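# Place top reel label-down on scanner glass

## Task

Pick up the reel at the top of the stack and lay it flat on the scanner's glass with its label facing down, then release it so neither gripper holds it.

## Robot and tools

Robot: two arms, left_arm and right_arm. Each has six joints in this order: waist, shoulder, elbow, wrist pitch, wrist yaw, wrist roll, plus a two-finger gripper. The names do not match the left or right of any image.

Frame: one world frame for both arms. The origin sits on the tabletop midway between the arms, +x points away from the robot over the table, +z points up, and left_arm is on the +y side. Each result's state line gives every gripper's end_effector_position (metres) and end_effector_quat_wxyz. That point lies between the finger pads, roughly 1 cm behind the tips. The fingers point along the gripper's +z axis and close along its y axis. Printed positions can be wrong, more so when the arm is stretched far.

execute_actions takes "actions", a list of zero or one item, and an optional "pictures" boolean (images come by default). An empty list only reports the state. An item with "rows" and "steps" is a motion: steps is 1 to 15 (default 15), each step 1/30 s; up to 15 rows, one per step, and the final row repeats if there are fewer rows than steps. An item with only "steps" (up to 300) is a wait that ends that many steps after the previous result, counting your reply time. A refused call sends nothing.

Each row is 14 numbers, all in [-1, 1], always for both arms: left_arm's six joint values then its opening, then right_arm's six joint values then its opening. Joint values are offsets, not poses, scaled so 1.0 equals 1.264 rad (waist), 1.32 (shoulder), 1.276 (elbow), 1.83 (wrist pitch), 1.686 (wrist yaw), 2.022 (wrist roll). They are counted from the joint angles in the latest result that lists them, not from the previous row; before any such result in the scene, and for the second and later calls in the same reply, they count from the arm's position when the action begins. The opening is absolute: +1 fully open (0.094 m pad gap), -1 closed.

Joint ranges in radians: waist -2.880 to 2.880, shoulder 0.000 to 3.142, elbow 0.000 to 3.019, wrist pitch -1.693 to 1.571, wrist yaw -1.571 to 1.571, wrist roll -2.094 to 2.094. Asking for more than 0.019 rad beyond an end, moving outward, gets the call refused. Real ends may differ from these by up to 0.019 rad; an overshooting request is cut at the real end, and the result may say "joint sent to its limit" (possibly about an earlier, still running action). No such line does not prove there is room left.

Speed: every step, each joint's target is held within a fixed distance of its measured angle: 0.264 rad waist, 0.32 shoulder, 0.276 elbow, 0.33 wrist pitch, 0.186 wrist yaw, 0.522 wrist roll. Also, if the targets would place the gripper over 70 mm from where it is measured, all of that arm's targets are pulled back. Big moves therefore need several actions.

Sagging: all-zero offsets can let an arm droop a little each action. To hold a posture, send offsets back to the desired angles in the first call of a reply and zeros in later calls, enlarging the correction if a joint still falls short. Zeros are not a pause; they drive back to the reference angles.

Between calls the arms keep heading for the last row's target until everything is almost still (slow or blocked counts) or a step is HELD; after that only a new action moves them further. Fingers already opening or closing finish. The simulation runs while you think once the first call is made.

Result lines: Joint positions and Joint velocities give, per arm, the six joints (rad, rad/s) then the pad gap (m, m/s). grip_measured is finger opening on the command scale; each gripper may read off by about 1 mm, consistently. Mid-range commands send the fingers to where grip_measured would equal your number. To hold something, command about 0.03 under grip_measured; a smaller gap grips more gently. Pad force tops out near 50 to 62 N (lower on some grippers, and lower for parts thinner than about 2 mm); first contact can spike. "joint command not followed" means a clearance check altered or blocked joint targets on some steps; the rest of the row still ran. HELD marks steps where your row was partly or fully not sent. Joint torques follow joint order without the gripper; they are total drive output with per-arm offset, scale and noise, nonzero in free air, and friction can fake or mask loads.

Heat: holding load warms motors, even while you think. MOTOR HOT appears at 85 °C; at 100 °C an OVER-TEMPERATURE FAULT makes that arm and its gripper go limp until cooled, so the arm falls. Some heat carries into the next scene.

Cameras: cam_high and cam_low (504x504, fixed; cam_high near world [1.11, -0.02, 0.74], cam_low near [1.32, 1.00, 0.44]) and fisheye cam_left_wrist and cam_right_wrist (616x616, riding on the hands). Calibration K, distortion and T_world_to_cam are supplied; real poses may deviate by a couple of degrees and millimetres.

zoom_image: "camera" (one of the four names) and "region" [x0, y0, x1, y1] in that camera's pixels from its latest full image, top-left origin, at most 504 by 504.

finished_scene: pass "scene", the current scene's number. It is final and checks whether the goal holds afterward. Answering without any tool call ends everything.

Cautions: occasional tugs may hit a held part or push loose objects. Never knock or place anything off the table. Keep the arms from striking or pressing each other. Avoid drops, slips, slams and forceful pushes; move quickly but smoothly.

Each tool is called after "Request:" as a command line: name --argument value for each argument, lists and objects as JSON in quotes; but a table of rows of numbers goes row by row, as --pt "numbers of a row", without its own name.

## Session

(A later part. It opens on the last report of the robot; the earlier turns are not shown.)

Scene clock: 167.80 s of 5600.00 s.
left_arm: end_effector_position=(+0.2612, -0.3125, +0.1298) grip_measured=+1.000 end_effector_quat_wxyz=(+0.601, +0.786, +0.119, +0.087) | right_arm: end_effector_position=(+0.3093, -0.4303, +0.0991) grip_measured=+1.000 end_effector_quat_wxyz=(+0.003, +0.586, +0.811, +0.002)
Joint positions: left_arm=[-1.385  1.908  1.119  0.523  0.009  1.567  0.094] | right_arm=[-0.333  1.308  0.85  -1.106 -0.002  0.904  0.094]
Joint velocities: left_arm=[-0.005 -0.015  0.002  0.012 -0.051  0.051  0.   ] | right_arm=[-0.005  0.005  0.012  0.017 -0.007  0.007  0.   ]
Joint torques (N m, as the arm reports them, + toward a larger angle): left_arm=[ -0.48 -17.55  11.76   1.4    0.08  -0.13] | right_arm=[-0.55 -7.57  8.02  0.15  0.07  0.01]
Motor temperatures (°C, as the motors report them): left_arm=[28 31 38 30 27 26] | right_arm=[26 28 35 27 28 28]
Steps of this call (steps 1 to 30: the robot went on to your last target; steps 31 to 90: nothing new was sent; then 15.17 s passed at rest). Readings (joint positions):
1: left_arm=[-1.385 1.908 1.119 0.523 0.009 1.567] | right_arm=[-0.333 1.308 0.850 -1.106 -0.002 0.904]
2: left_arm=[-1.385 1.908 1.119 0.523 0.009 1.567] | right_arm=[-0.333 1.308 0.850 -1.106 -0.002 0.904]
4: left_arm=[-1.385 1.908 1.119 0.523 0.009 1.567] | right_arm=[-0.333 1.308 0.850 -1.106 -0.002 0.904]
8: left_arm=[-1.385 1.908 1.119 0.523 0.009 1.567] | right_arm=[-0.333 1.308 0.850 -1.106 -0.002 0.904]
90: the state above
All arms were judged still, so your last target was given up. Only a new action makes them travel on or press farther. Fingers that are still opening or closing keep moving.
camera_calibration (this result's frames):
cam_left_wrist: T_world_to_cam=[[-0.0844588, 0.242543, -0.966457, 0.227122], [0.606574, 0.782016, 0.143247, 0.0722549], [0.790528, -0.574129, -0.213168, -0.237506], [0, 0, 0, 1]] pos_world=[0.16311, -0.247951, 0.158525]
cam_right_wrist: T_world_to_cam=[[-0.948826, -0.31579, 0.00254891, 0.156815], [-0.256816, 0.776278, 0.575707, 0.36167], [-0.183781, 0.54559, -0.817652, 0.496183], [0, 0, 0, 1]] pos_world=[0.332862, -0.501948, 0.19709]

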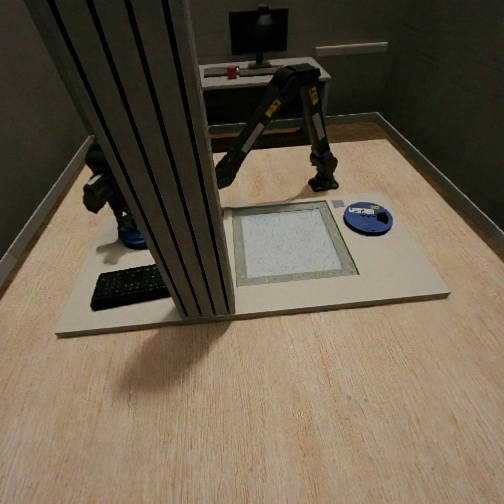

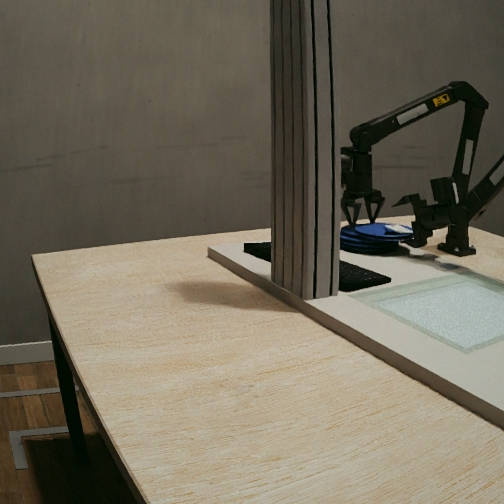

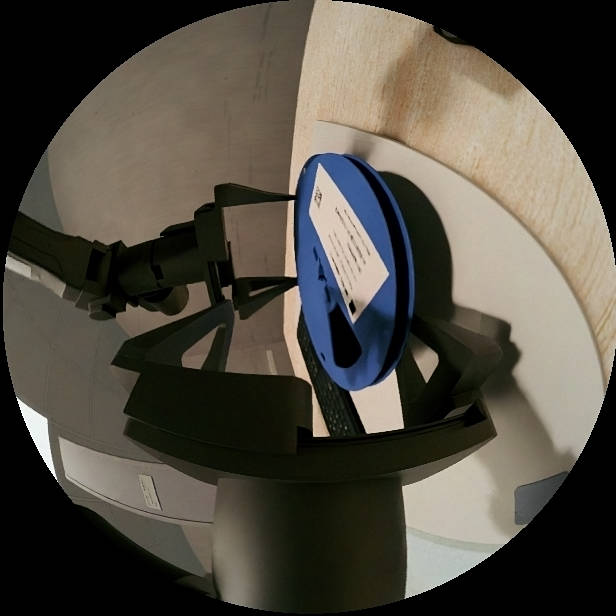

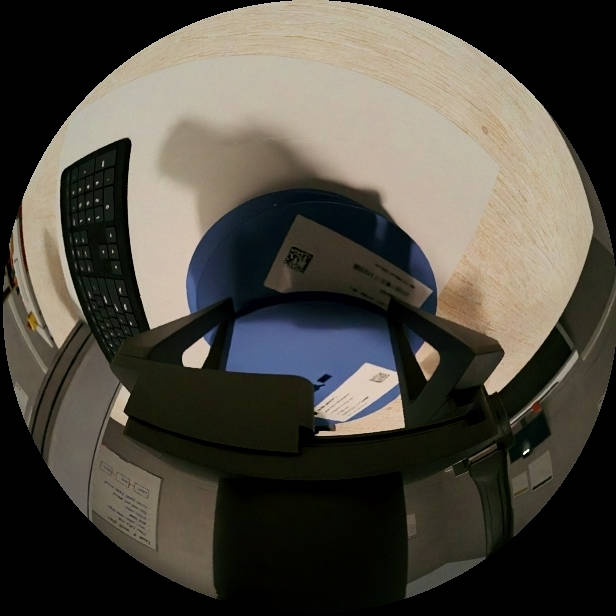

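Request:
execute_actions --actions '[{"rows": [[0,0,0.02,0.003,0,0,0.9,0,0,0.01,0,0,0,1],[0,0,0.02,0.006,0,0,0.79,0,0,0.01,0,0,0,1],[0,0,0.02,0.009,0,0,0.69,0,0,0.01,0,0,0,1],[0,0,0.022,0.012,0,0,0.58,0,0,0.01,0,0,0,1],[0,0,0.022,0.015,0,0,0.48,0,0,0.01,0,0,0,1],[0,0,0.022,0.018,0,0,0.38,0,0,0.01,0,0,0,1],[0,0,0.025,0.021,0,0,0.27,0,0,0.01,0,0,0,1],[0,0,0.025,0.024,0,0,0.17,0,0,0.01,0,0,0,1],[0,0,0.025,0.027,0,0,0.06,0,0,0.01,0,0,0,1],[0,0,0.025,0.030,0,0,-0.04,0,0,0.01,0,0,0,1],[0,0,0.025,0.033,0,0,-0.14,0,0,0.01,0,0,0,1],[0,0,0.025,0.036,0,0,-0.25,0,0,0.01,0,0,0,1],[0,0,0.025,0.039,0,0,-0.35,0,0,0.01,0,0,0,1],[0,0,0.025,0.042,0,0,-0.46,0,0,0.01,0,0,0,1],[0,0,0.025,0.045,0,0,-0.56,0,0,0.01,0,0,0,1]], "steps": 15}]' --pictures false

Request:
execute_actions --actions '[{"steps": 20}]'

Scene clock: 177.73 s of 5600.00 s.
left_arm: end_effector_position=(+0.2619, -0.3147, +0.1390) grip_measured=-0.512 end_effector_quat_wxyz=(+0.616, +0.774, +0.117, +0.090) | right_arm: end_effector_position=(+0.3091, -0.4308, +0.0991) grip_measured=+1.000 end_effector_quat_wxyz=(+0.003, +0.586, +0.811, +0.000)
Joint positions: left_arm=[-1.385  1.908  1.119  0.561  0.009  1.567  0.023] | right_arm=[-0.333  1.308  0.85  -1.106  0.001  0.904  0.094]
Joint velocities: left_arm=[-0.024  0.005  0.007  0.168 -0.007  0.037 -0.094] | right_arm=[-0.024 -0.005 -0.022 -0.017  0.037 -0.022  0.   ]
Joint torques (N m, as the arm reports them, + toward a larger angle): left_arm=[  0.49 -18.82  11.22   3.34   0.05  -0.13] | right_arm=[-0.41 -7.65  8.11  0.21 -0.02  0.02]
Motor temperatures (°C, as the motors report them): left_arm=[28 32 38 30 27 26] | right_arm=[26 28 35 27 28 28]
Steps of this call (steps 1 to 90: nothing new was sent; then 6.43 s passed at rest; steps 91 to 105: all 15 steps of this action). Readings (joint positions):
91: left_arm=[-1.385 1.908 1.119 0.523 0.009 1.567] | right_arm=[-0.333 1.308 0.850 -1.106 -0.002 0.904]
92: left_arm=[-1.385 1.908 1.119 0.523 0.009 1.567] | right_arm=[-0.333 1.308 0.850 -1.106 -0.002 0.904]
94: left_arm=[-1.385 1.908 1.119 0.523 0.009 1.567] | right_arm=[-0.333 1.308 0.850 -1.106 -0.002 0.904]
98: left_arm=[-1.385 1.908 1.119 0.526 0.009 1.567] | right_arm=[-0.333 1.308 0.850 -1.106 -0.001 0.904]
105: the state above

Scene clock: 178.40 s of 5600.00 s.
left_arm: end_effector_position=(+0.2621, -0.3151, +0.1409) grip_measured=-0.558 end_effector_quat_wxyz=(+0.619, +0.771, +0.117, +0.090) | right_arm: end_effector_position=(+0.3091, -0.4308, +0.0991) grip_measured=+1.000 end_effector_quat_wxyz=(+0.003, +0.586, +0.811, +0.000)
Joint positions: left_arm=[-1.385  1.908  1.119  0.569  0.009  1.567  0.021] | right_arm=[-0.333  1.308  0.85  -1.106  0.001  0.904  0.094]
Joint velocities: left_arm=[-0.005  0.005 -0.022 -0.002 -0.051  0.022  0.   ] | right_arm=[ 0.005 -0.005  0.007 -0.002 -0.007 -0.037  0.   ]
Joint torques (N m, as the arm reports them, + toward a larger angle): left_arm=[  0.18 -18.85  11.15   3.59   0.06  -0.15] | right_arm=[-0.56 -7.56  8.02  0.15 -0.05  0.02]
Motor temperatures (°C, as the motors report them): left_arm=[28 32 38 30 27 26] | right_arm=[26 28 35 27 28 28]
Steps of this call (steps 1 to 15: the robot went on to your last target; steps 16 to 20: nothing new was sent). Readings (joint positions):
1: left_arm=[-1.385 1.908 1.119 0.566 0.009 1.567] | right_arm=[-0.333 1.308 0.850 -1.106 0.001 0.904]
2: left_arm=[-1.385 1.908 1.119 0.568 0.009 1.567] | right_arm=[-0.333 1.308 0.850 -1.106 0.001 0.904]
4: left_arm=[-1.385 1.908 1.119 0.569 0.009 1.567] | right_arm=[-0.333 1.308 0.850 -1.106 0.001 0.904]
8: left_arm=[-1.385 1.908 1.119 0.569 0.009 1.567] | right_arm=[-0.333 1.308 0.850 -1.106 0.001 0.904]
20: the state above
All arms were judged still, so your last target was given up. Only a new action makes them travel on or press farther. Fingers that are still opening or closing keep moving.
camera_calibration (this result's frames):
cam_left_wrist: T_world_to_cam=[[-0.0709228, 0.199374, -0.977353, 0.222947], [0.604763, 0.787791, 0.11682, 0.07824], [0.793241, -0.582782, -0.176447, -0.245914], [0, 0, 0, 1]] pos_world=[0.163565, -0.249401, 0.165367]
cam_right_wrist: T_world_to_cam=[[-0.948828, -0.315761, 0.00443955, 0.156317], [-0.256204, 0.777933, 0.573742, 0.362725], [-0.184619, 0.543246, -0.819024, 0.495804], [0, 0, 0, 1]] pos_world=[0.332784, -0.502161, 0.197271]

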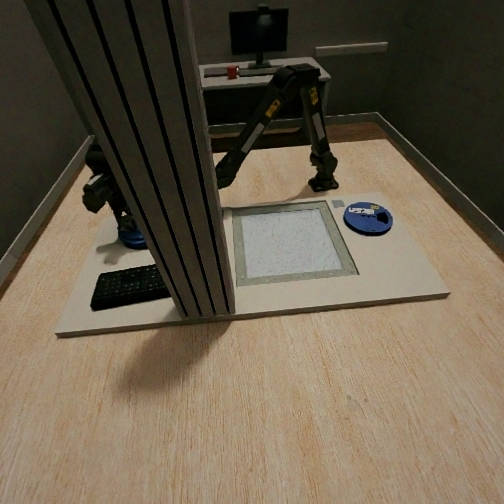

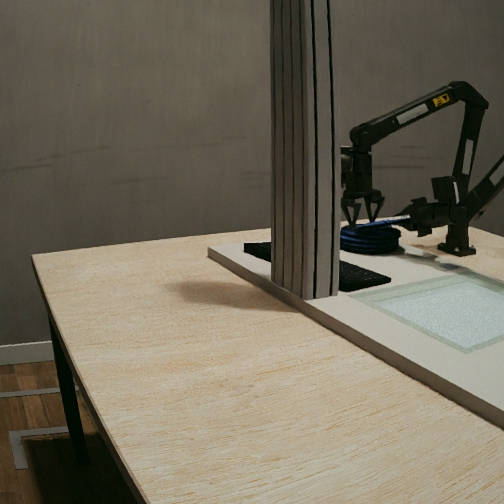

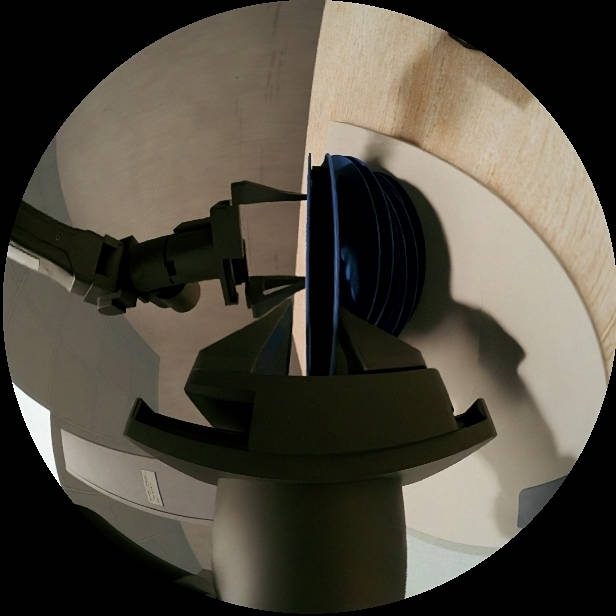

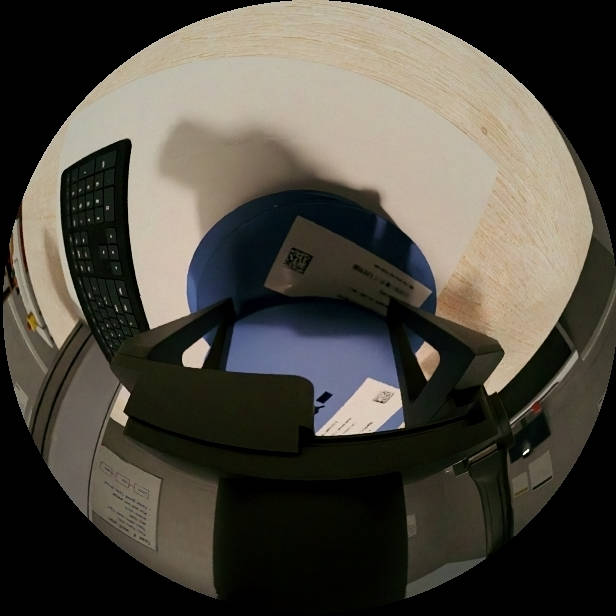

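Request:
execute_actions --actions '[{"rows": [[0,0,0.02,0.015,0,0,-0.6,-0.01,0,0.02,0,0,0,1],[0,0,0.02,0.015,0,0,-0.63,-0.02,0,0.03,0,0,0,1],[0,0,0.02,0.015,0,0,-0.66,-0.03,0,0.045,0,0,0,1],[0,0,0.02,0.015,0,0,-0.69,-0.04,0,0.06,0,0,0,1],[0,0,0.02,0.015,0,0,-0.71,-0.05,0,0.07,0,0,0,1],[0,0,0.02,0.015,0,0,-0.73,-0.06,-0.01,0.08,0,0,0,1],[0,0,0.02,0.015,0,0,-0.75,-0.075,-0.02,0.09,0,0,0,1],[0,0,0.02,0.015,0,0,-0.77,-0.09,-0.035,0.10,0,0,0,1],[0,0,0.02,0.015,0,0,-0.785,-0.11,-0.05,0.10,0,0,0,1],[0,0,0.02,0.015,0,0,-0.80,-0.13,-0.07,0.10,0,0,0,1],[0,0,0.02,0.015,0,0,-0.81,-0.15,-0.09,0.10,0,0,0,1],[0,0,0.02,0.015,0,0,-0.82,-0.17,-0.11,0.10,0,0,0,1],[0,0,0.02,0.015,0,0,-0.83,-0.19,-0.13,0.10,0,0,0,1],[0,0,0.02,0.015,0,0,-0.84,-0.21,-0.15,0.10,0,0,0,1],[0,0,0.02,0.015,0,0,-0.84,-0.23,-0.17,0.10,0,0,0,1]], "steps": 15}]' --pictures false

Request:
execute_actions --actions '[{"rows": [[0,0,0.02,0.015,0,0,-0.84,-0.03,-0.03,0.01,0,0,0,1],[0,0,0.02,0.015,0,0,-0.84,-0.05,-0.05,0.0,0,0,0,1],[0,0,0.02,0.015,0,0,-0.84,-0.07,-0.07,-0.01,0,0,0,1],[0,0,0.02,0.015,0,0,-0.84,-0.09,-0.09,-0.02,0,0,0,1],[0,0,0.02,0.015,0,0,-0.84,-0.11,-0.11,-0.03,0,0,0,1],[0,0,0.02,0.015,0,0,-0.84,-0.13,-0.13,-0.04,0,0,0,1],[0,0,0.02,0.015,0,0,-0.84,-0.15,-0.15,-0.05,0,0,0,1],[0,0,0.02,0.015,0,0,-0.84,-0.165,-0.165,-0.06,0,0,0,1],[0,0,0.02,0.015,0,0,-0.84,-0.18,-0.18,-0.07,0,0,0,1],[0,0,0.02,0.015,0,0,-0.84,-0.19,-0.19,-0.075,0,0,0,1],[0,0,0.02,0.015,0,0,-0.84,-0.2,-0.2,-0.08,0,0,0,1],[0,0,0.02,0.015,0,0,-0.84,-0.2,-0.2,-0.08,0,0,0,1]], "steps": 15}]'

Scene clock: 198.13 s of 5600.00 s.
left_arm: end_effector_position=(+0.2621, -0.3151, +0.1409) grip_measured=-0.776 end_effector_quat_wxyz=(+0.619, +0.771, +0.117, +0.090) | right_arm: end_effector_position=(+0.2957, -0.5158, +0.1812) grip_measured=+1.000 end_effector_quat_wxyz=(+0.120, +0.672, +0.730, +0.019)
Joint positions: left_arm=[-1.385  1.908  1.119  0.569  0.009  1.567  0.011] | right_arm=[-0.57   1.147  0.926 -1.106  0.001  0.904  0.094]
Joint velocities: left_arm=[-0.015 -0.015  0.002 -0.007  0.007 -0.081  0.   ] | right_arm=[-0.835 -0.962 -0.007  0.002  0.007  0.007  0.   ]
Joint torques (N m, as the arm reports them, + toward a larger angle): left_arm=[  0.21 -19.02  10.64   3.26   0.04  -0.15] | right_arm=[-0.63 -7.09 11.95  0.63  0.04  0.  ]
Motor temperatures (°C, as the motors report them): left_arm=[28 32 38 30 27 26] | right_arm=[26 28 35 27 28 28]
Steps of this call (steps 1 to 90: nothing new was sent; then 16.23 s passed at rest; steps 91 to 105: all 15 steps of this action). Readings (joint positions):
91: left_arm=[-1.385 1.908 1.119 0.569 0.009 1.567] | right_arm=[-0.333 1.308 0.850 -1.106 0.001 0.904]
92: left_arm=[-1.385 1.908 1.119 0.569 0.009 1.567] | right_arm=[-0.335 1.308 0.851 -1.106 0.001 0.904]
94: left_arm=[-1.385 1.908 1.119 0.569 0.009 1.567] | right_arm=[-0.344 1.308 0.853 -1.106 0.001 0.904]
98: left_arm=[-1.385 1.908 1.119 0.569 0.009 1.567] | right_arm=[-0.394 1.305 0.890 -1.106 0.001 0.904]
105: the state above

Scene clock: 198.63 s of 5600.00 s.
left_arm: end_effector_position=(+0.2621, -0.3151, +0.1409) grip_measured=-0.776 end_effector_quat_wxyz=(+0.619, +0.771, +0.117, +0.090) | right_arm: end_effector_position=(+0.2049, -0.5498, +0.2240) grip_measured=+1.000 end_effector_quat_wxyz=(+0.210, +0.748, +0.630, +0.006)
Joint positions: left_arm=[-1.385  1.908  1.119  0.569  0.009  1.567  0.011] | right_arm=[-0.823  0.873  0.831 -1.106  0.002  0.904  0.094]
Joint velocities: left_arm=[ 0.005  0.005 -0.007  0.002  0.007  0.007 -0.   ] | right_arm=[-0.005 -0.024  0.017  0.002 -0.081 -0.037  0.   ]
Joint torques (N m, as the arm reports them, + toward a larger angle): left_arm=[  0.37 -19.24  10.58   3.32   0.06  -0.13] | right_arm=[-0.41 -2.85  8.07  0.87  0.04 -0.02]
Motor temperatures (°C, as the motors report them): left_arm=[28 32 38 30 27 26] | right_arm=[26 28 35 27 28 28]
Steps of this call (steps 1 to 15: all 15 steps of this action). Readings (joint positions):
1: left_arm=[-1.385 1.908 1.119 0.569 0.009 1.567] | right_arm=[-0.595 1.118 0.926 -1.106 0.002 0.904]
2: left_arm=[-1.385 1.908 1.119 0.569 0.009 1.567] | right_arm=[-0.614 1.093 0.926 -1.106 0.002 0.904]
4: left_arm=[-1.385 1.908 1.119 0.569 0.009 1.567] | right_arm=[-0.644 1.054 0.924 -1.106 0.002 0.904]
8: left_arm=[-1.385 1.908 1.119 0.569 0.009 1.567] | right_arm=[-0.724 0.974 0.885 -1.106 0.002 0.904]
15: the state above
camera_calibration (this result's frames):
cam_left_wrist: T_world_to_cam=[[-0.0709228, 0.199374, -0.977353, 0.222947], [0.604763, 0.787791, 0.11682, 0.07824], [0.793241, -0.582782, -0.176447, -0.245914], [0, 0, 0, 1]] pos_world=[0.163565, -0.249401, 0.165367]
cam_right_wrist: T_world_to_cam=[[-0.942397, 0.11965, -0.312366, 0.328289], [0.0141955, 0.947301, 0.320032, 0.451525], [0.334196, 0.297163, -0.894431, 0.418787], [0, 0, 0, 1]] pos_world=[0.163012, -0.591458, 0.332621]

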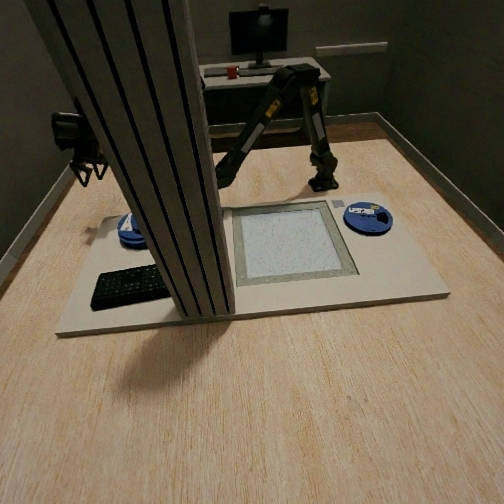

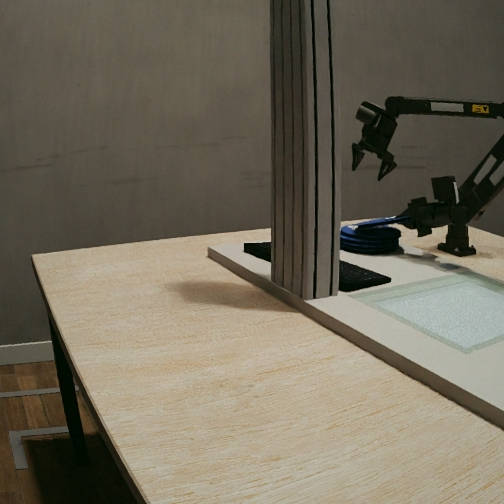

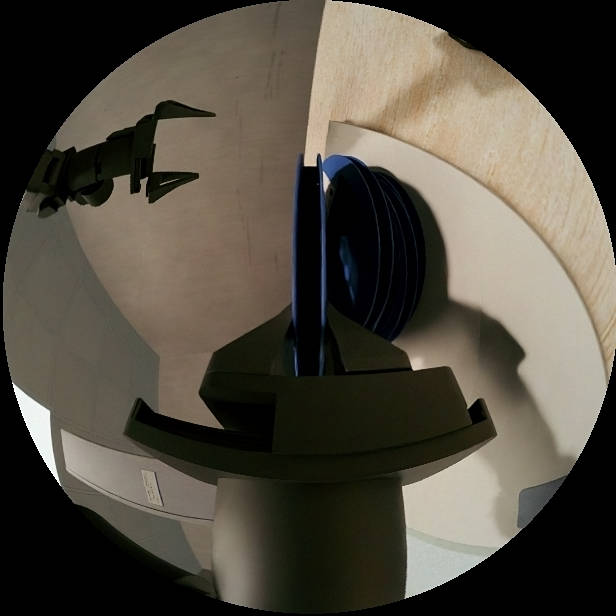

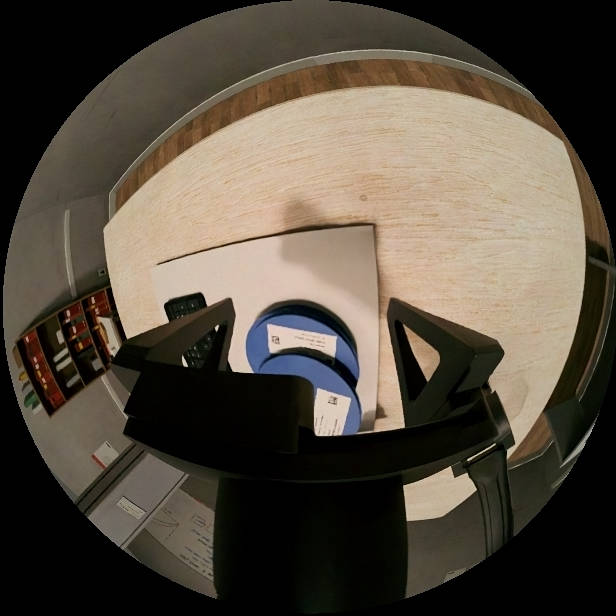

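Request:
zoom_image --camera "cam_high" --region '[210, 180, 410, 310]'

Region (210, 180, 410, 310) of cam_high's 504x504 image, scaled by 2.520, with more detail than that image has; it fills the top 328 rows of this view, and the rest is white.

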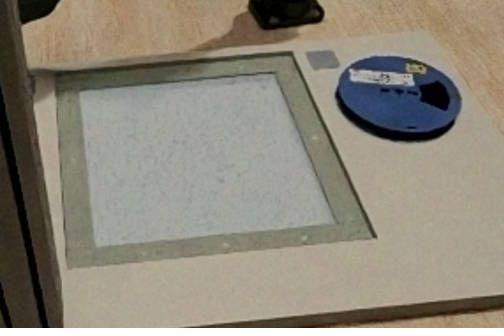

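Request:
execute_actions --actions '[{"rows": [[0,-0.01,0.02,0.015,0,0,-0.82,0,0,0.01,0,0,0,1],[0,-0.02,0.02,0.015,0,0,-0.82,0,0,0.01,0,0,0,1],[0,-0.035,0.01,0.015,0,0,-0.82,0,0,0.01,0,0,0,1],[0,-0.05,0,0.015,0,0,-0.82,0,0,0.01,0,0,0,1],[0,-0.07,-0.012,0.012,0,0,-0.82,0,0,0.01,0,0,0,1],[0,-0.09,-0.027,0.008,0,0,-0.82,0,0,0.01,0,0,0,1],[0,-0.112,-0.045,0.004,0,0,-0.82,0,0,0.01,0,0,0,1],[0,-0.135,-0.065,0,0,0,-0.82,0,0,0.01,0,0,0,1],[0,-0.16,-0.087,-0.005,0,0,-0.82,0,0,0.01,0,0,0,1],[0,-0.185,-0.11,-0.01,0,0,-0.82,0,0,0.01,0,0,0,1],[0,-0.21,-0.133,-0.015,0,0,-0.82,0,0,0.01,0,0,0,1],[0.005,-0.235,-0.156,-0.02,0,-0.01,-0.82,0,0,0.01,0,0,0,1],[0.01,-0.26,-0.18,-0.025,0,-0.025,-0.82,0,0,0.01,0,0,0,1],[0.02,-0.285,-0.203,-0.03,0,-0.045,-0.82,0,0,0.01,0,0,0,1],[0.03,-0.31,-0.226,-0.035,0,-0.07,-0.82,0,0,0.01,0,0,0,1]], "steps": 15}]' --pictures false

Request:
execute_actions --actions '[{"rows": [[0.03,-0.07,-0.06,-0.02,0,-0.07,-0.82,0,0,0.01,0,0,0,1],[0.045,-0.095,-0.085,-0.023,0,-0.105,-0.82,0,0,0.01,0,0,0,1],[0.06,-0.12,-0.11,-0.026,0,-0.14,-0.82,0,0,0.01,0,0,0,1],[0.075,-0.145,-0.135,-0.029,0,-0.175,-0.82,0,0,0.01,0,0,0,1],[0.09,-0.17,-0.16,-0.032,0,-0.21,-0.82,0,0,0.01,0,0,0,1],[0.105,-0.195,-0.185,-0.035,0,-0.245,-0.82,0,0,0.01,0,0,0,1],[0.12,-0.22,-0.21,-0.038,0,-0.28,-0.82,0,0,0.01,0,0,0,1],[0.135,-0.245,-0.235,-0.041,0,-0.315,-0.82,0,0,0.01,0,0,0,1],[0.15,-0.268,-0.26,-0.044,0,-0.35,-0.82,0,0,0.01,0,0,0,1],[0.168,-0.29,-0.285,-0.047,0,-0.385,-0.82,0,0,0.01,0,0,0,1],[0.186,-0.308,-0.305,-0.05,0,-0.42,-0.82,0,0,0.01,0,0,0,1],[0.204,-0.323,-0.322,-0.05,0,-0.455,-0.82,0,0,0.01,0,0,0,1],[0.222,-0.335,-0.335,-0.05,0,-0.49,-0.82,0,0,0.01,0,0,0,1],[0.24,-0.345,-0.345,-0.05,0,-0.525,-0.82,0,0,0.01,0,0,0,1],[0.258,-0.35,-0.35,-0.05,0,-0.56,-0.82,0,0,0.01,0,0,0,1]], "steps": 15}]' --pictures false

Request:
execute_actions --actions '[{"rows": [[0.055,-0.01,0,0,0,-0.09,-0.82,0,0,0.01,0,0,0,1],[0.073,-0.01,0.005,0,0,-0.13,-0.82,0,0,0.01,0,0,0,1],[0.091,-0.01,0.01,0,0,-0.17,-0.82,0,0,0.01,0,0,0,1],[0.109,-0.01,0.01,0,0,-0.21,-0.82,0,0,0.01,0,0,0,1],[0.127,-0.01,0.01,0,0,-0.25,-0.82,0,0,0.01,0,0,0,1],[0.145,-0.01,0.01,0,0,-0.29,-0.82,0,0,0.01,0,0,0,1],[0.163,-0.01,0.01,0,0,-0.33,-0.82,0,0,0.01,0,0,0,1],[0.181,-0.01,0.01,0,0,-0.37,-0.82,0,0,0.01,0,0,0,1],[0.199,-0.01,0.01,0,0,-0.41,-0.82,0,0,0.01,0,0,0,1],[0.217,-0.01,0.01,0,0,-0.45,-0.82,0,0,0.01,0,0,0,1],[0.235,-0.01,0.01,0,0,-0.49,-0.82,0,0,0.01,0,0,0,1],[0.253,-0.01,0.01,0,0,-0.53,-0.82,0,0,0.01,0,0,0,1],[0.27,-0.01,0.01,0,0,-0.57,-0.82,0,0,0.01,0,0,0,1],[0.285,-0.01,0.01,0,0,-0.61,-0.82,0,0,0.01,0,0,0,1],[0.30,-0.01,0.01,0,0,-0.65,-0.82,0,0,0.01,0,0,0,1]], "steps": 15}]' --pictures false

Request:
execute_actions --actions '[{"rows": [[0.045,0,0.01,0.01,0,-0.1,-0.82,0,0,0.01,0,0,0,1],[0.055,0,0.01,0.01,0,-0.14,-0.82,0,0,0.01,0,0,0,1],[0.065,0,0.01,0.01,0,-0.18,-0.82,0,0,0.01,0,0,0,1],[0.073,0,0.01,0.01,0,-0.215,-0.82,0,0,0.01,0,0,0,1],[0.08,0,0.01,0.01,0,-0.25,-0.82,0,0,0.01,0,0,0,1],[0.085,0,0.01,0.01,0,-0.28,-0.82,0,0,0.01,0,0,0,1],[0.09,0,0.01,0.01,0,-0.31,-0.82,0,0,0.01,0,0,0,1],[0.09,0,0.01,0.01,0,-0.335,-0.82,0,0,0.01,0,0,0,1],[0.09,0,0.01,0.01,0,-0.36,-0.82,0,0,0.01,0,0,0,1],[0.09,0,0.01,0.01,0,-0.38,-0.82,0,0,0.01,0,0,0,1],[0.09,0,0.01,0.01,0,-0.395,-0.82,0,0,0.01,0,0,0,1],[0.09,0,0.01,0.01,0,-0.405,-0.82,0,0,0.01,0,0,0,1],[0.09,0,0.01,0.01,0,-0.41,-0.82,0,0,0.01,0,0,0,1]], "steps": 15}]'

Scene clock: 262.77 s of 5600.00 s.
left_arm: end_effector_position=(+0.2356, -0.2261, +0.2319) grip_measured=-0.776 end_effector_quat_wxyz=(+0.647, +0.747, +0.130, +0.081) | right_arm: end_effector_position=(+0.2050, -0.5499, +0.2229) grip_measured=+1.000 end_effector_quat_wxyz=(+0.208, +0.748, +0.630, +0.006)
Joint positions: left_arm=[-1.383  1.566  0.883  0.533  0.009  1.524  0.011] | right_arm=[-0.823  0.876  0.83  -1.106  0.002  0.904  0.094]
Joint velocities: left_arm=[ 0.054 -1.236 -0.735 -0.208 -0.022 -0.564 -0.001] | right_arm=[-0.024 -0.005  0.002 -0.002  0.007  0.037  0.   ]
Joint torques (N m, as the arm reports them, + toward a larger angle): left_arm=[  2.38 -13.42   8.75   1.8    0.05  -0.21] | right_arm=[-0.58 -3.59  9.57  0.89  0.07 -0.01]
Motor temperatures (°C, as the motors report them): left_arm=[28 32 38 30 27 26] | right_arm=[26 28 35 27 28 28]
Steps of this call (steps 1 to 15: the robot went on to your last target; steps 16 to 90: nothing new was sent; then 60.63 s passed at rest; steps 91 to 105: all 15 steps of this action). Readings (joint positions):
91: left_arm=[-1.385 1.908 1.119 0.569 0.009 1.567] | right_arm=[-0.823 0.876 0.830 -1.106 0.002 0.904]
92: left_arm=[-1.385 1.907 1.119 0.569 0.009 1.567] | right_arm=[-0.823 0.876 0.830 -1.106 0.002 0.904]
94: left_arm=[-1.385 1.903 1.118 0.569 0.009 1.567] | right_arm=[-0.823 0.876 0.830 -1.106 0.002 0.904]
98: left_arm=[-1.385 1.840 1.072 0.569 0.009 1.567] | right_arm=[-0.823 0.876 0.830 -1.106 0.002 0.904]
105: the state above

Scene clock: 263.27 s of 5600.00 s.
left_arm: end_effector_position=(+0.2989, -0.0087, +0.2017) grip_measured=-0.776 end_effector_quat_wxyz=(+0.610, +0.585, +0.526, -0.096) | right_arm: end_effector_position=(+0.2050, -0.5499, +0.2229) grip_measured=+1.000 end_effector_quat_wxyz=(+0.208, +0.748, +0.630, +0.006)
Joint positions: left_arm=[-1.104  1.131  0.444  0.448  0.009  0.685  0.011] | right_arm=[-0.823  0.876  0.83  -1.106  0.002  0.904  0.094]
Joint velocities: left_arm=[ 0.611 -0.415 -0.437 -0.046  0.051 -1.912  0.001] | right_arm=[ 0.005 -0.005 -0.007  0.002 -0.007 -0.037  0.   ]
Joint torques (N m, as the arm reports them, + toward a larger angle): left_arm=[ 1.   -6.94 10.79  2.08  0.01 -0.11] | right_arm=[-0.56 -3.45  9.51  0.88  0.07 -0.01]
Motor temperatures (°C, as the motors report them): left_arm=[28 32 38 30 27 26] | right_arm=[26 28 35 27 28 28]
Steps of this call (steps 1 to 15: all 15 steps of this action). Readings (joint positions):
1: left_arm=[-1.380 1.525 0.857 0.526 0.009 1.498] | right_arm=[-0.823 0.876 0.830 -1.106 0.002 0.904]
2: left_arm=[-1.375 1.488 0.830 0.520 0.009 1.465] | right_arm=[-0.823 0.876 0.830 -1.106 0.002 0.904]
4: left_arm=[-1.354 1.419 0.774 0.509 0.009 1.376] | right_arm=[-0.823 0.876 0.830 -1.106 0.002 0.904]
8: left_arm=[-1.269 1.298 0.645 0.484 0.009 1.149] | right_arm=[-0.823 0.876 0.830 -1.106 0.002 0.904]
15: the state above

Scene clock: 263.77 s of 5600.00 s.
left_arm: end_effector_position=(+0.4060, +0.0976, +0.1993) grip_measured=-0.775 end_effector_quat_wxyz=(+0.547, +0.142, +0.774, -0.284) | right_arm: end_effector_position=(+0.2050, -0.5499, +0.2229) grip_measured=+1.000 end_effector_quat_wxyz=(+0.208, +0.748, +0.630, +0.006)
Joint positions: left_arm=[-0.77   1.119  0.43   0.447  0.009 -0.295  0.011] | right_arm=[-0.823  0.876  0.83  -1.106  0.002  0.904  0.094]
Joint velocities: left_arm=[ 0.591  0.005  0.012  0.002 -0.037 -2.22  -0.   ] | right_arm=[-0.005  0.005 -0.002  0.012 -0.066 -0.037  0.   ]
Joint torques (N m, as the arm reports them, + toward a larger angle): left_arm=[ 0.94 -6.21 11.51  2.21  0.04 -0.06] | right_arm=[-0.57 -3.43  9.52  0.91  0.07 -0.01]
Motor temperatures (°C, as the motors report them): left_arm=[28 32 38 30 27 26] | right_arm=[26 28 35 27 28 28]
Steps of this call (steps 1 to 15: all 15 steps of this action). Readings (joint positions):
1: left_arm=[-1.083 1.121 0.434 0.447 0.009 0.645] | right_arm=[-0.823 0.876 0.830 -1.106 0.002 0.904]
2: left_arm=[-1.062 1.118 0.430 0.447 0.009 0.605] | right_arm=[-0.823 0.876 0.830 -1.106 0.002 0.904]
4: left_arm=[-1.019 1.118 0.430 0.447 0.009 0.501] | right_arm=[-0.823 0.876 0.830 -1.106 0.002 0.904]
8: left_arm=[-0.929 1.119 0.430 0.447 0.009 0.238] | right_arm=[-0.823 0.876 0.830 -1.106 0.002 0.904]
15: the state above

Scene clock: 264.27 s of 5600.00 s.
left_arm: end_effector_position=(+0.4322, +0.1356, +0.1993) grip_measured=-0.775 end_effector_quat_wxyz=(+0.434, -0.181, +0.766, -0.438) | right_arm: end_effector_position=(+0.2050, -0.5499, +0.2229) grip_measured=+1.000 end_effector_quat_wxyz=(+0.208, +0.748, +0.630, +0.006)
Joint positions: left_arm=[-0.668  1.119  0.43   0.447  0.009 -1.021  0.011] | right_arm=[-0.823  0.876  0.83  -1.106  0.002  0.904  0.094]
Joint velocities: left_arm=[-0.015 -0.005 -0.012  0.007  0.037 -0.769 -0.001] | right_arm=[ 0.005  0.015 -0.002 -0.002 -0.066  0.022  0.   ]
Joint torques (N m, as the arm reports them, + toward a larger angle): left_arm=[ 0.86 -6.61 10.37  2.85  0.02  0.  ] | right_arm=[-0.57 -3.39  9.52  0.89  0.07 -0.01]
Motor temperatures (°C, as the motors report them): left_arm=[28 32 38 30 27 26] | right_arm=[26 28 35 27 28 28]
Steps of this call (steps 1 to 15: all 15 steps of this action). Readings (joint positions):
1: left_arm=[-0.750 1.119 0.430 0.447 0.009 -0.340] | right_arm=[-0.823 0.876 0.830 -1.106 0.002 0.904]
2: left_arm=[-0.733 1.119 0.430 0.447 0.009 -0.384] | right_arm=[-0.823 0.876 0.830 -1.106 0.002 0.904]
4: left_arm=[-0.705 1.119 0.430 0.447 0.009 -0.490] | right_arm=[-0.823 0.876 0.830 -1.106 0.002 0.904]
8: left_arm=[-0.673 1.119 0.430 0.447 0.009 -0.725] | right_arm=[-0.823 0.876 0.830 -1.106 0.002 0.904]
15: the state above
camera_calibration (this result's frames):
cam_left_wrist: T_world_to_cam=[[-0.0951199, -0.549973, 0.829748, -0.0458676], [-0.936793, -0.232477, -0.261481, 0.493463], [0.336705, -0.802175, -0.493098, 0.182242], [0, 0, 0, 1]] pos_world=[0.396548, 0.235682, 0.256953]
cam_right_wrist: T_world_to_cam=[[-0.943112, 0.120443, -0.309891, 0.328123], [0.0149343, 0.946482, 0.322412, 0.450869], [0.332139, 0.299442, -0.894437, 0.419504], [0, 0, 0, 1]] pos_world=[0.16339, -0.591877, 0.331537]

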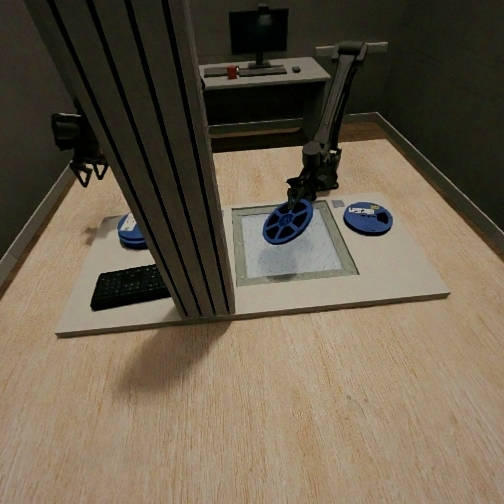

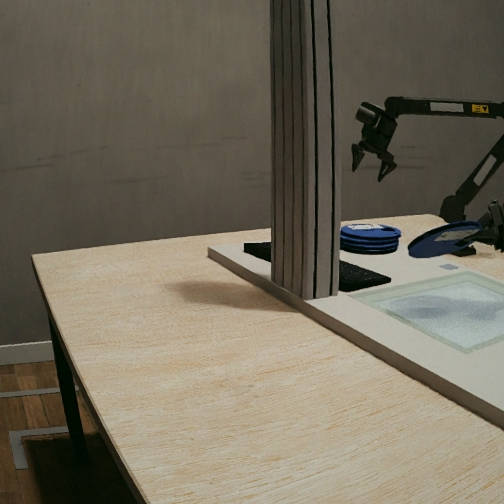

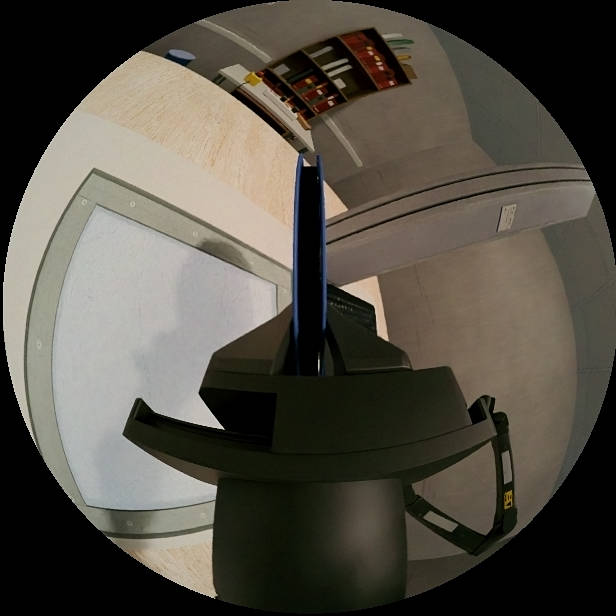

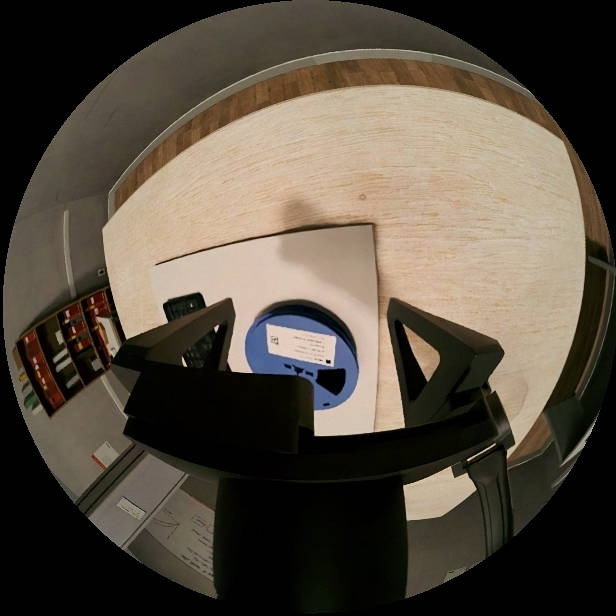

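Request:
execute_actions --actions '[{"rows": [[0.005,0,0.005,0.02,0,-0.07,-0.82,0,0,0.01,0,0,0,1],[0.005,0.005,0,0.03,0,-0.1,-0.82,0,0,0.01,0,0,0,1],[0.005,0.012,-0.005,0.042,0,-0.135,-0.82,0,0,0.01,0,0,0,1],[0.005,0.022,-0.012,0.056,0,-0.17,-0.82,0,0,0.01,0,0,0,1],[0.005,0.035,-0.02,0.072,0,-0.2,-0.82,0,0,0.01,0,0,0,1],[0.005,0.05,-0.03,0.089,0,-0.225,-0.82,0,0,0.01,0,0,0,1],[0.005,0.067,-0.04,0.106,0,-0.245,-0.82,0,0,0.01,0,0,0,1],[0.005,0.085,-0.051,0.123,0,-0.26,-0.82,0,0,0.01,0,0,0,1],[0.005,0.103,-0.062,0.14,0,-0.272,-0.82,0,0,0.01,0,0,0,1],[0.005,0.121,-0.073,0.156,0,-0.28,-0.82,0,0,0.01,0,0,0,1],[0.005,0.138,-0.083,0.17,0,-0.28,-0.82,0,0,0.01,0,0,0,1],[0.005,0.153,-0.092,0.182,0,-0.28,-0.82,0,0,0.01,0,0,0,1],[0.005,0.165,-0.1,0.191,0,-0.28,-0.82,0,0,0.01,0,0,0,1],[0.005,0.174,-0.105,0.197,0,-0.28,-0.82,0,0,0.01,0,0,0,1],[0.005,0.18,-0.108,0.197,0,-0.28,-0.82,0,0,0.01,0,0,0,1]], "steps": 15}]' --pictures false

Request:
execute_actions --actions '[{"steps": 12}]'

Scene clock: 280.50 s of 5600.00 s.
left_arm: end_effector_position=(+0.4147, +0.1463, +0.1134) grip_measured=-0.775 end_effector_quat_wxyz=(+0.297, -0.378, +0.709, -0.516) | right_arm: end_effector_position=(+0.2050, -0.5499, +0.2229) grip_measured=+1.000 end_effector_quat_wxyz=(+0.208, +0.748, +0.630, +0.006)
Joint positions: left_arm=[-0.668  1.343  0.302  0.747  0.009 -1.535  0.011] | right_arm=[-0.823  0.876  0.83  -1.106  0.002  0.904  0.094]
Joint velocities: left_arm=[-0.015  0.542 -0.325  0.188 -0.051 -0.33  -0.   ] | right_arm=[-0.015  0.005 -0.002 -0.017 -0.066  0.022  0.   ]
Joint torques (N m, as the arm reports them, + toward a larger angle): left_arm=[ 0.61 -8.42  7.44  3.94  0.02 -0.04] | right_arm=[-0.59 -3.4   9.52  0.91  0.07 -0.01]
Motor temperatures (°C, as the motors report them): left_arm=[28 31 38 30 27 26] | right_arm=[26 28 36 27 28 28]
Steps of this call (steps 1 to 30: the robot went on to your last target; steps 31 to 90: nothing new was sent; then 12.73 s passed at rest; steps 91 to 105: all 15 steps of this action). Readings (joint positions):
91: left_arm=[-0.668 1.119 0.430 0.447 0.009 -1.123] | right_arm=[-0.823 0.876 0.830 -1.106 0.002 0.904]
92: left_arm=[-0.668 1.119 0.430 0.450 0.009 -1.139] | right_arm=[-0.823 0.876 0.830 -1.106 0.002 0.904]
94: left_arm=[-0.668 1.124 0.427 0.476 0.009 -1.202] | right_arm=[-0.823 0.876 0.830 -1.106 0.002 0.904]
98: left_arm=[-0.668 1.171 0.398 0.587 0.009 -1.370] | right_arm=[-0.823 0.876 0.830 -1.106 0.002 0.904]
105: the state above

Scene clock: 280.90 s of 5600.00 s.
left_arm: end_effector_position=(+0.4086, +0.1501, +0.0988) grip_measured=-0.775 end_effector_quat_wxyz=(+0.281, -0.396, +0.707, -0.513) | right_arm: end_effector_position=(+0.2050, -0.5499, +0.2229) grip_measured=+1.000 end_effector_quat_wxyz=(+0.208, +0.748, +0.630, +0.006)
Joint positions: left_arm=[-0.668  1.372  0.282  0.77   0.009 -1.577  0.011] | right_arm=[-0.823  0.876  0.83  -1.106  0.002  0.904  0.094]
Joint velocities: left_arm=[ 0.005 -0.005 -0.007 -0.002 -0.037  0.007 -0.   ] | right_arm=[-0.015  0.015  0.007 -0.002 -0.066 -0.037  0.   ]
Joint torques (N m, as the arm reports them, + toward a larger angle): left_arm=[ 0.73 -7.97  7.21  3.62  0.   -0.02] | right_arm=[-0.59 -3.42  9.51  0.9   0.07 -0.01]
Motor temperatures (°C, as the motors report them): left_arm=[28 31 38 30 27 26] | right_arm=[26 28 36 27 28 28]
Steps of this call (steps 1 to 12: the robot went on to your last target). Readings (joint positions):
1: left_arm=[-0.668 1.359 0.292 0.751 0.009 -1.545] | right_arm=[-0.823 0.876 0.830 -1.106 0.002 0.904]
2: left_arm=[-0.668 1.369 0.286 0.751 0.009 -1.552] | right_arm=[-0.823 0.876 0.830 -1.106 0.002 0.904]
4: left_arm=[-0.668 1.374 0.282 0.758 0.009 -1.563] | right_arm=[-0.823 0.876 0.830 -1.106 0.002 0.904]
8: left_arm=[-0.668 1.372 0.282 0.769 0.009 -1.573] | right_arm=[-0.823 0.876 0.830 -1.106 0.002 0.904]
12: the state above
camera_calibration (this result's frames):
cam_left_wrist: T_world_to_cam=[[0.279076, -0.158623, 0.947077, -0.180048], [-0.898591, -0.390905, 0.199317, 0.411024], [0.338601, -0.90666, -0.251629, 0.143354], [0, 0, 0, 1]] pos_world=[0.37105, 0.262085, 0.124668]
cam_right_wrist: T_world_to_cam=[[-0.943112, 0.120443, -0.309891, 0.328123], [0.0149343, 0.946482, 0.322412, 0.450869], [0.332139, 0.299442, -0.894437, 0.419504], [0, 0, 0, 1]] pos_world=[0.16339, -0.591877, 0.331537]

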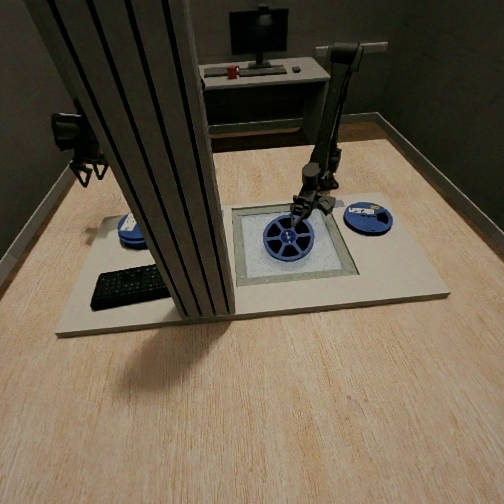

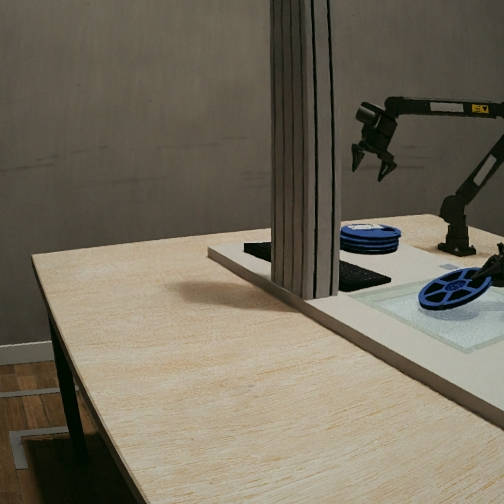

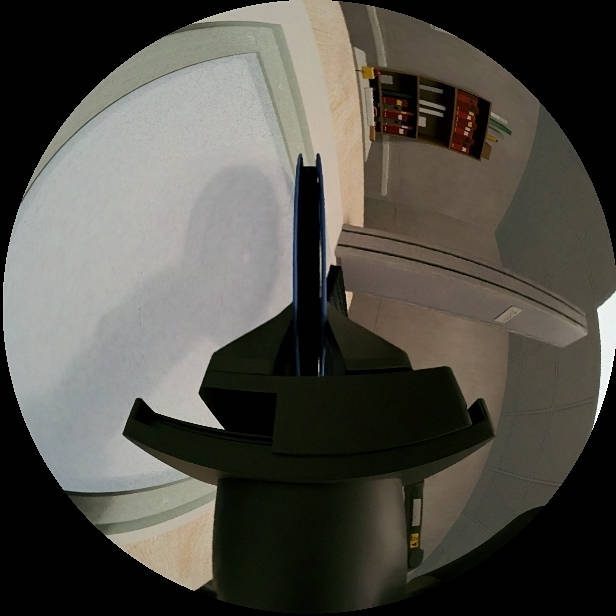

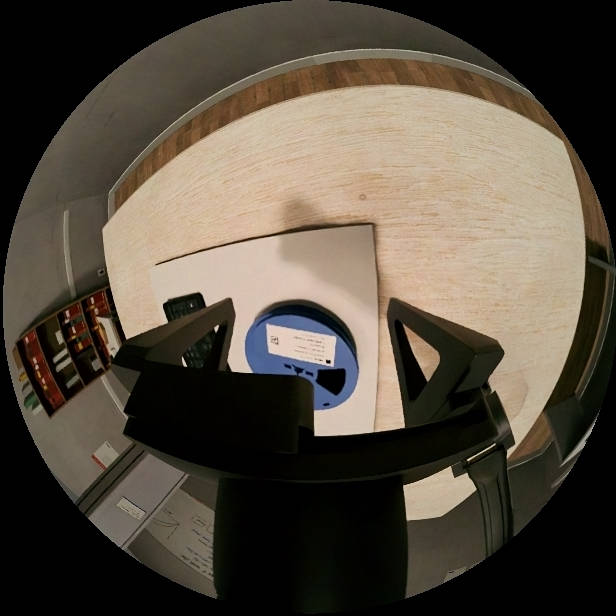

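Request:
zoom_image --camera "cam_low" --region '[384, 240, 504, 340]'

Region (384, 240, 504, 340) of cam_low's 504x504 image, scaled by 4.200, with more detail than that image has.

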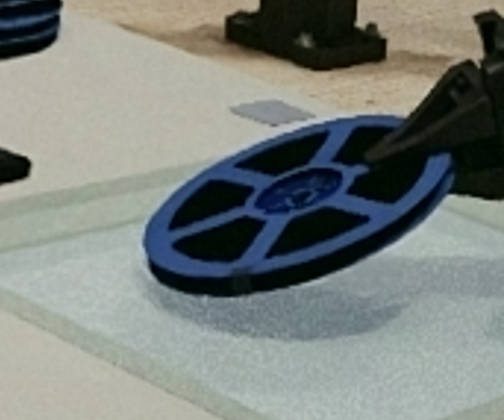

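Request:
execute_actions --actions '[{"rows": [[0,0,0.01,0.018,0,0,-0.82,0,0,0.01,0,0,0,1],[0,0.003,0.01,0.018,0,0,-0.82,0,0,0.01,0,0,0,1],[0,0.006,0.01,0.018,0,0,-0.82,0,0,0.01,0,0,0,1],[0,0.009,0.01,0.018,0,0,-0.82,0,0,0.01,0,0,0,1],[0,0.011,0.01,0.018,0,0,-0.82,0,0,0.01,0,0,0,1],[0,0.013,0.01,0.018,0,0,-0.82,0,0,0.01,0,0,0,1],[0,0.015,0.01,0.018,0,0,-0.82,0,0,0.01,0,0,0,1],[0,0.017,0.01,0.018,0,0,-0.82,0,0,0.01,0,0,0,1],[0,0.019,0.01,0.018,0,0,-0.82,0,0,0.01,0,0,0,1],[0,0.02,0.01,0.018,0,0,-0.82,0,0,0.01,0,0,0,1]], "steps": 15}]'

Scene clock: 304.97 s of 5600.00 s.
left_arm: end_effector_position=(+0.4083, +0.1502, +0.0932) grip_measured=-0.775 end_effector_quat_wxyz=(+0.278, -0.399, +0.710, -0.509) | right_arm: end_effector_position=(+0.2050, -0.5499, +0.2229) grip_measured=+1.000 end_effector_quat_wxyz=(+0.208, +0.748, +0.630, +0.006)
Joint positions: left_arm=[-0.668  1.388  0.282  0.774  0.009 -1.58   0.011] | right_arm=[-0.823  0.876  0.83  -1.106  0.002  0.904  0.094]
Joint velocities: left_arm=[-0.005  0.005  0.022 -0.002  0.022 -0.051 -0.001] | right_arm=[-0.005 -0.024 -0.002  0.007  0.007 -0.007  0.   ]
Joint torques (N m, as the arm reports them, + toward a larger angle): left_arm=[ 0.23 -6.29  7.16  3.36  0.    0.09] | right_arm=[-0.58 -3.38  9.52  0.9   0.07 -0.01]
Motor temperatures (°C, as the motors report them): left_arm=[28 31 37 30 27 26] | right_arm=[26 28 36 27 28 28]
Steps of this call (steps 1 to 30: the robot went on to your last target; steps 31 to 90: nothing new was sent; then 20.57 s passed at rest; steps 91 to 105: all 15 steps of this action). Readings (joint positions):
91: left_arm=[-0.668 1.372 0.282 0.770 0.009 -1.580] | right_arm=[-0.823 0.876 0.830 -1.106 0.002 0.904]
92: left_arm=[-0.668 1.372 0.282 0.770 0.009 -1.580] | right_arm=[-0.823 0.876 0.830 -1.106 0.002 0.904]
94: left_arm=[-0.668 1.372 0.282 0.770 0.009 -1.580] | right_arm=[-0.823 0.876 0.830 -1.106 0.002 0.904]
98: left_arm=[-0.668 1.380 0.282 0.770 0.009 -1.580] | right_arm=[-0.823 0.876 0.830 -1.106 0.002 0.904]
105: the state above
camera_calibration (this result's frames):
cam_left_wrist: T_world_to_cam=[[0.290826, -0.162239, 0.94292, -0.178489], [-0.895705, -0.392625, 0.208708, 0.410193], [0.336353, -0.905276, -0.259504, 0.143596], [0, 0, 0, 1]] pos_world=[0.371022, 0.262087, 0.119954]
cam_right_wrist: T_world_to_cam=[[-0.943112, 0.120443, -0.309891, 0.328123], [0.0149343, 0.946482, 0.322412, 0.450869], [0.332139, 0.299442, -0.894437, 0.419504], [0, 0, 0, 1]] pos_world=[0.16339, -0.591877, 0.331537]

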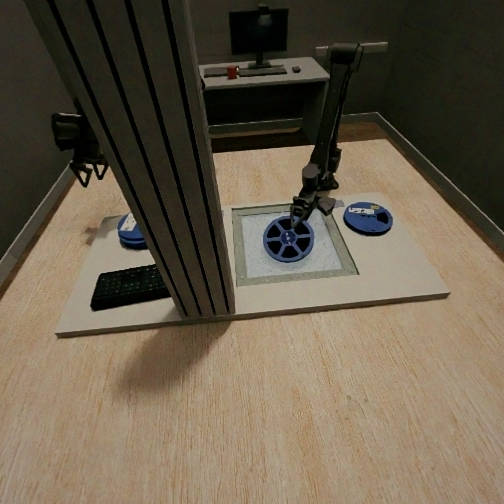

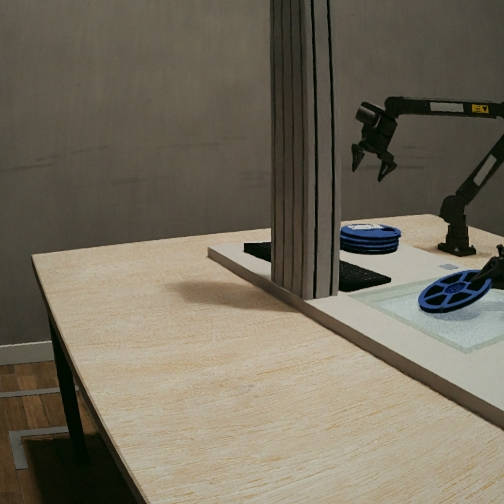

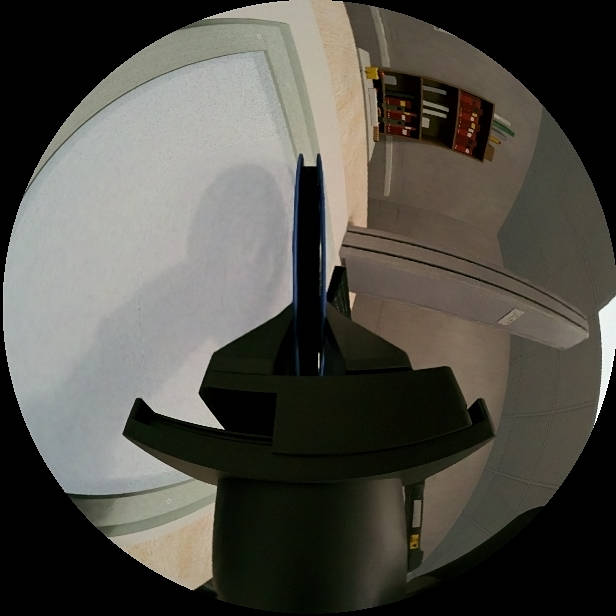

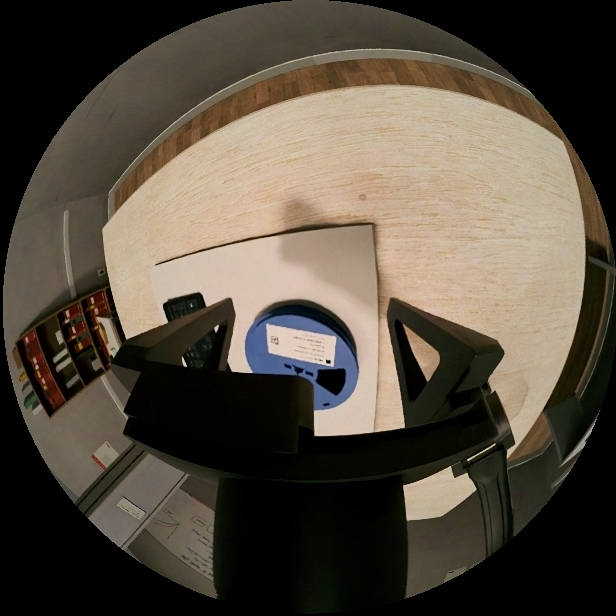

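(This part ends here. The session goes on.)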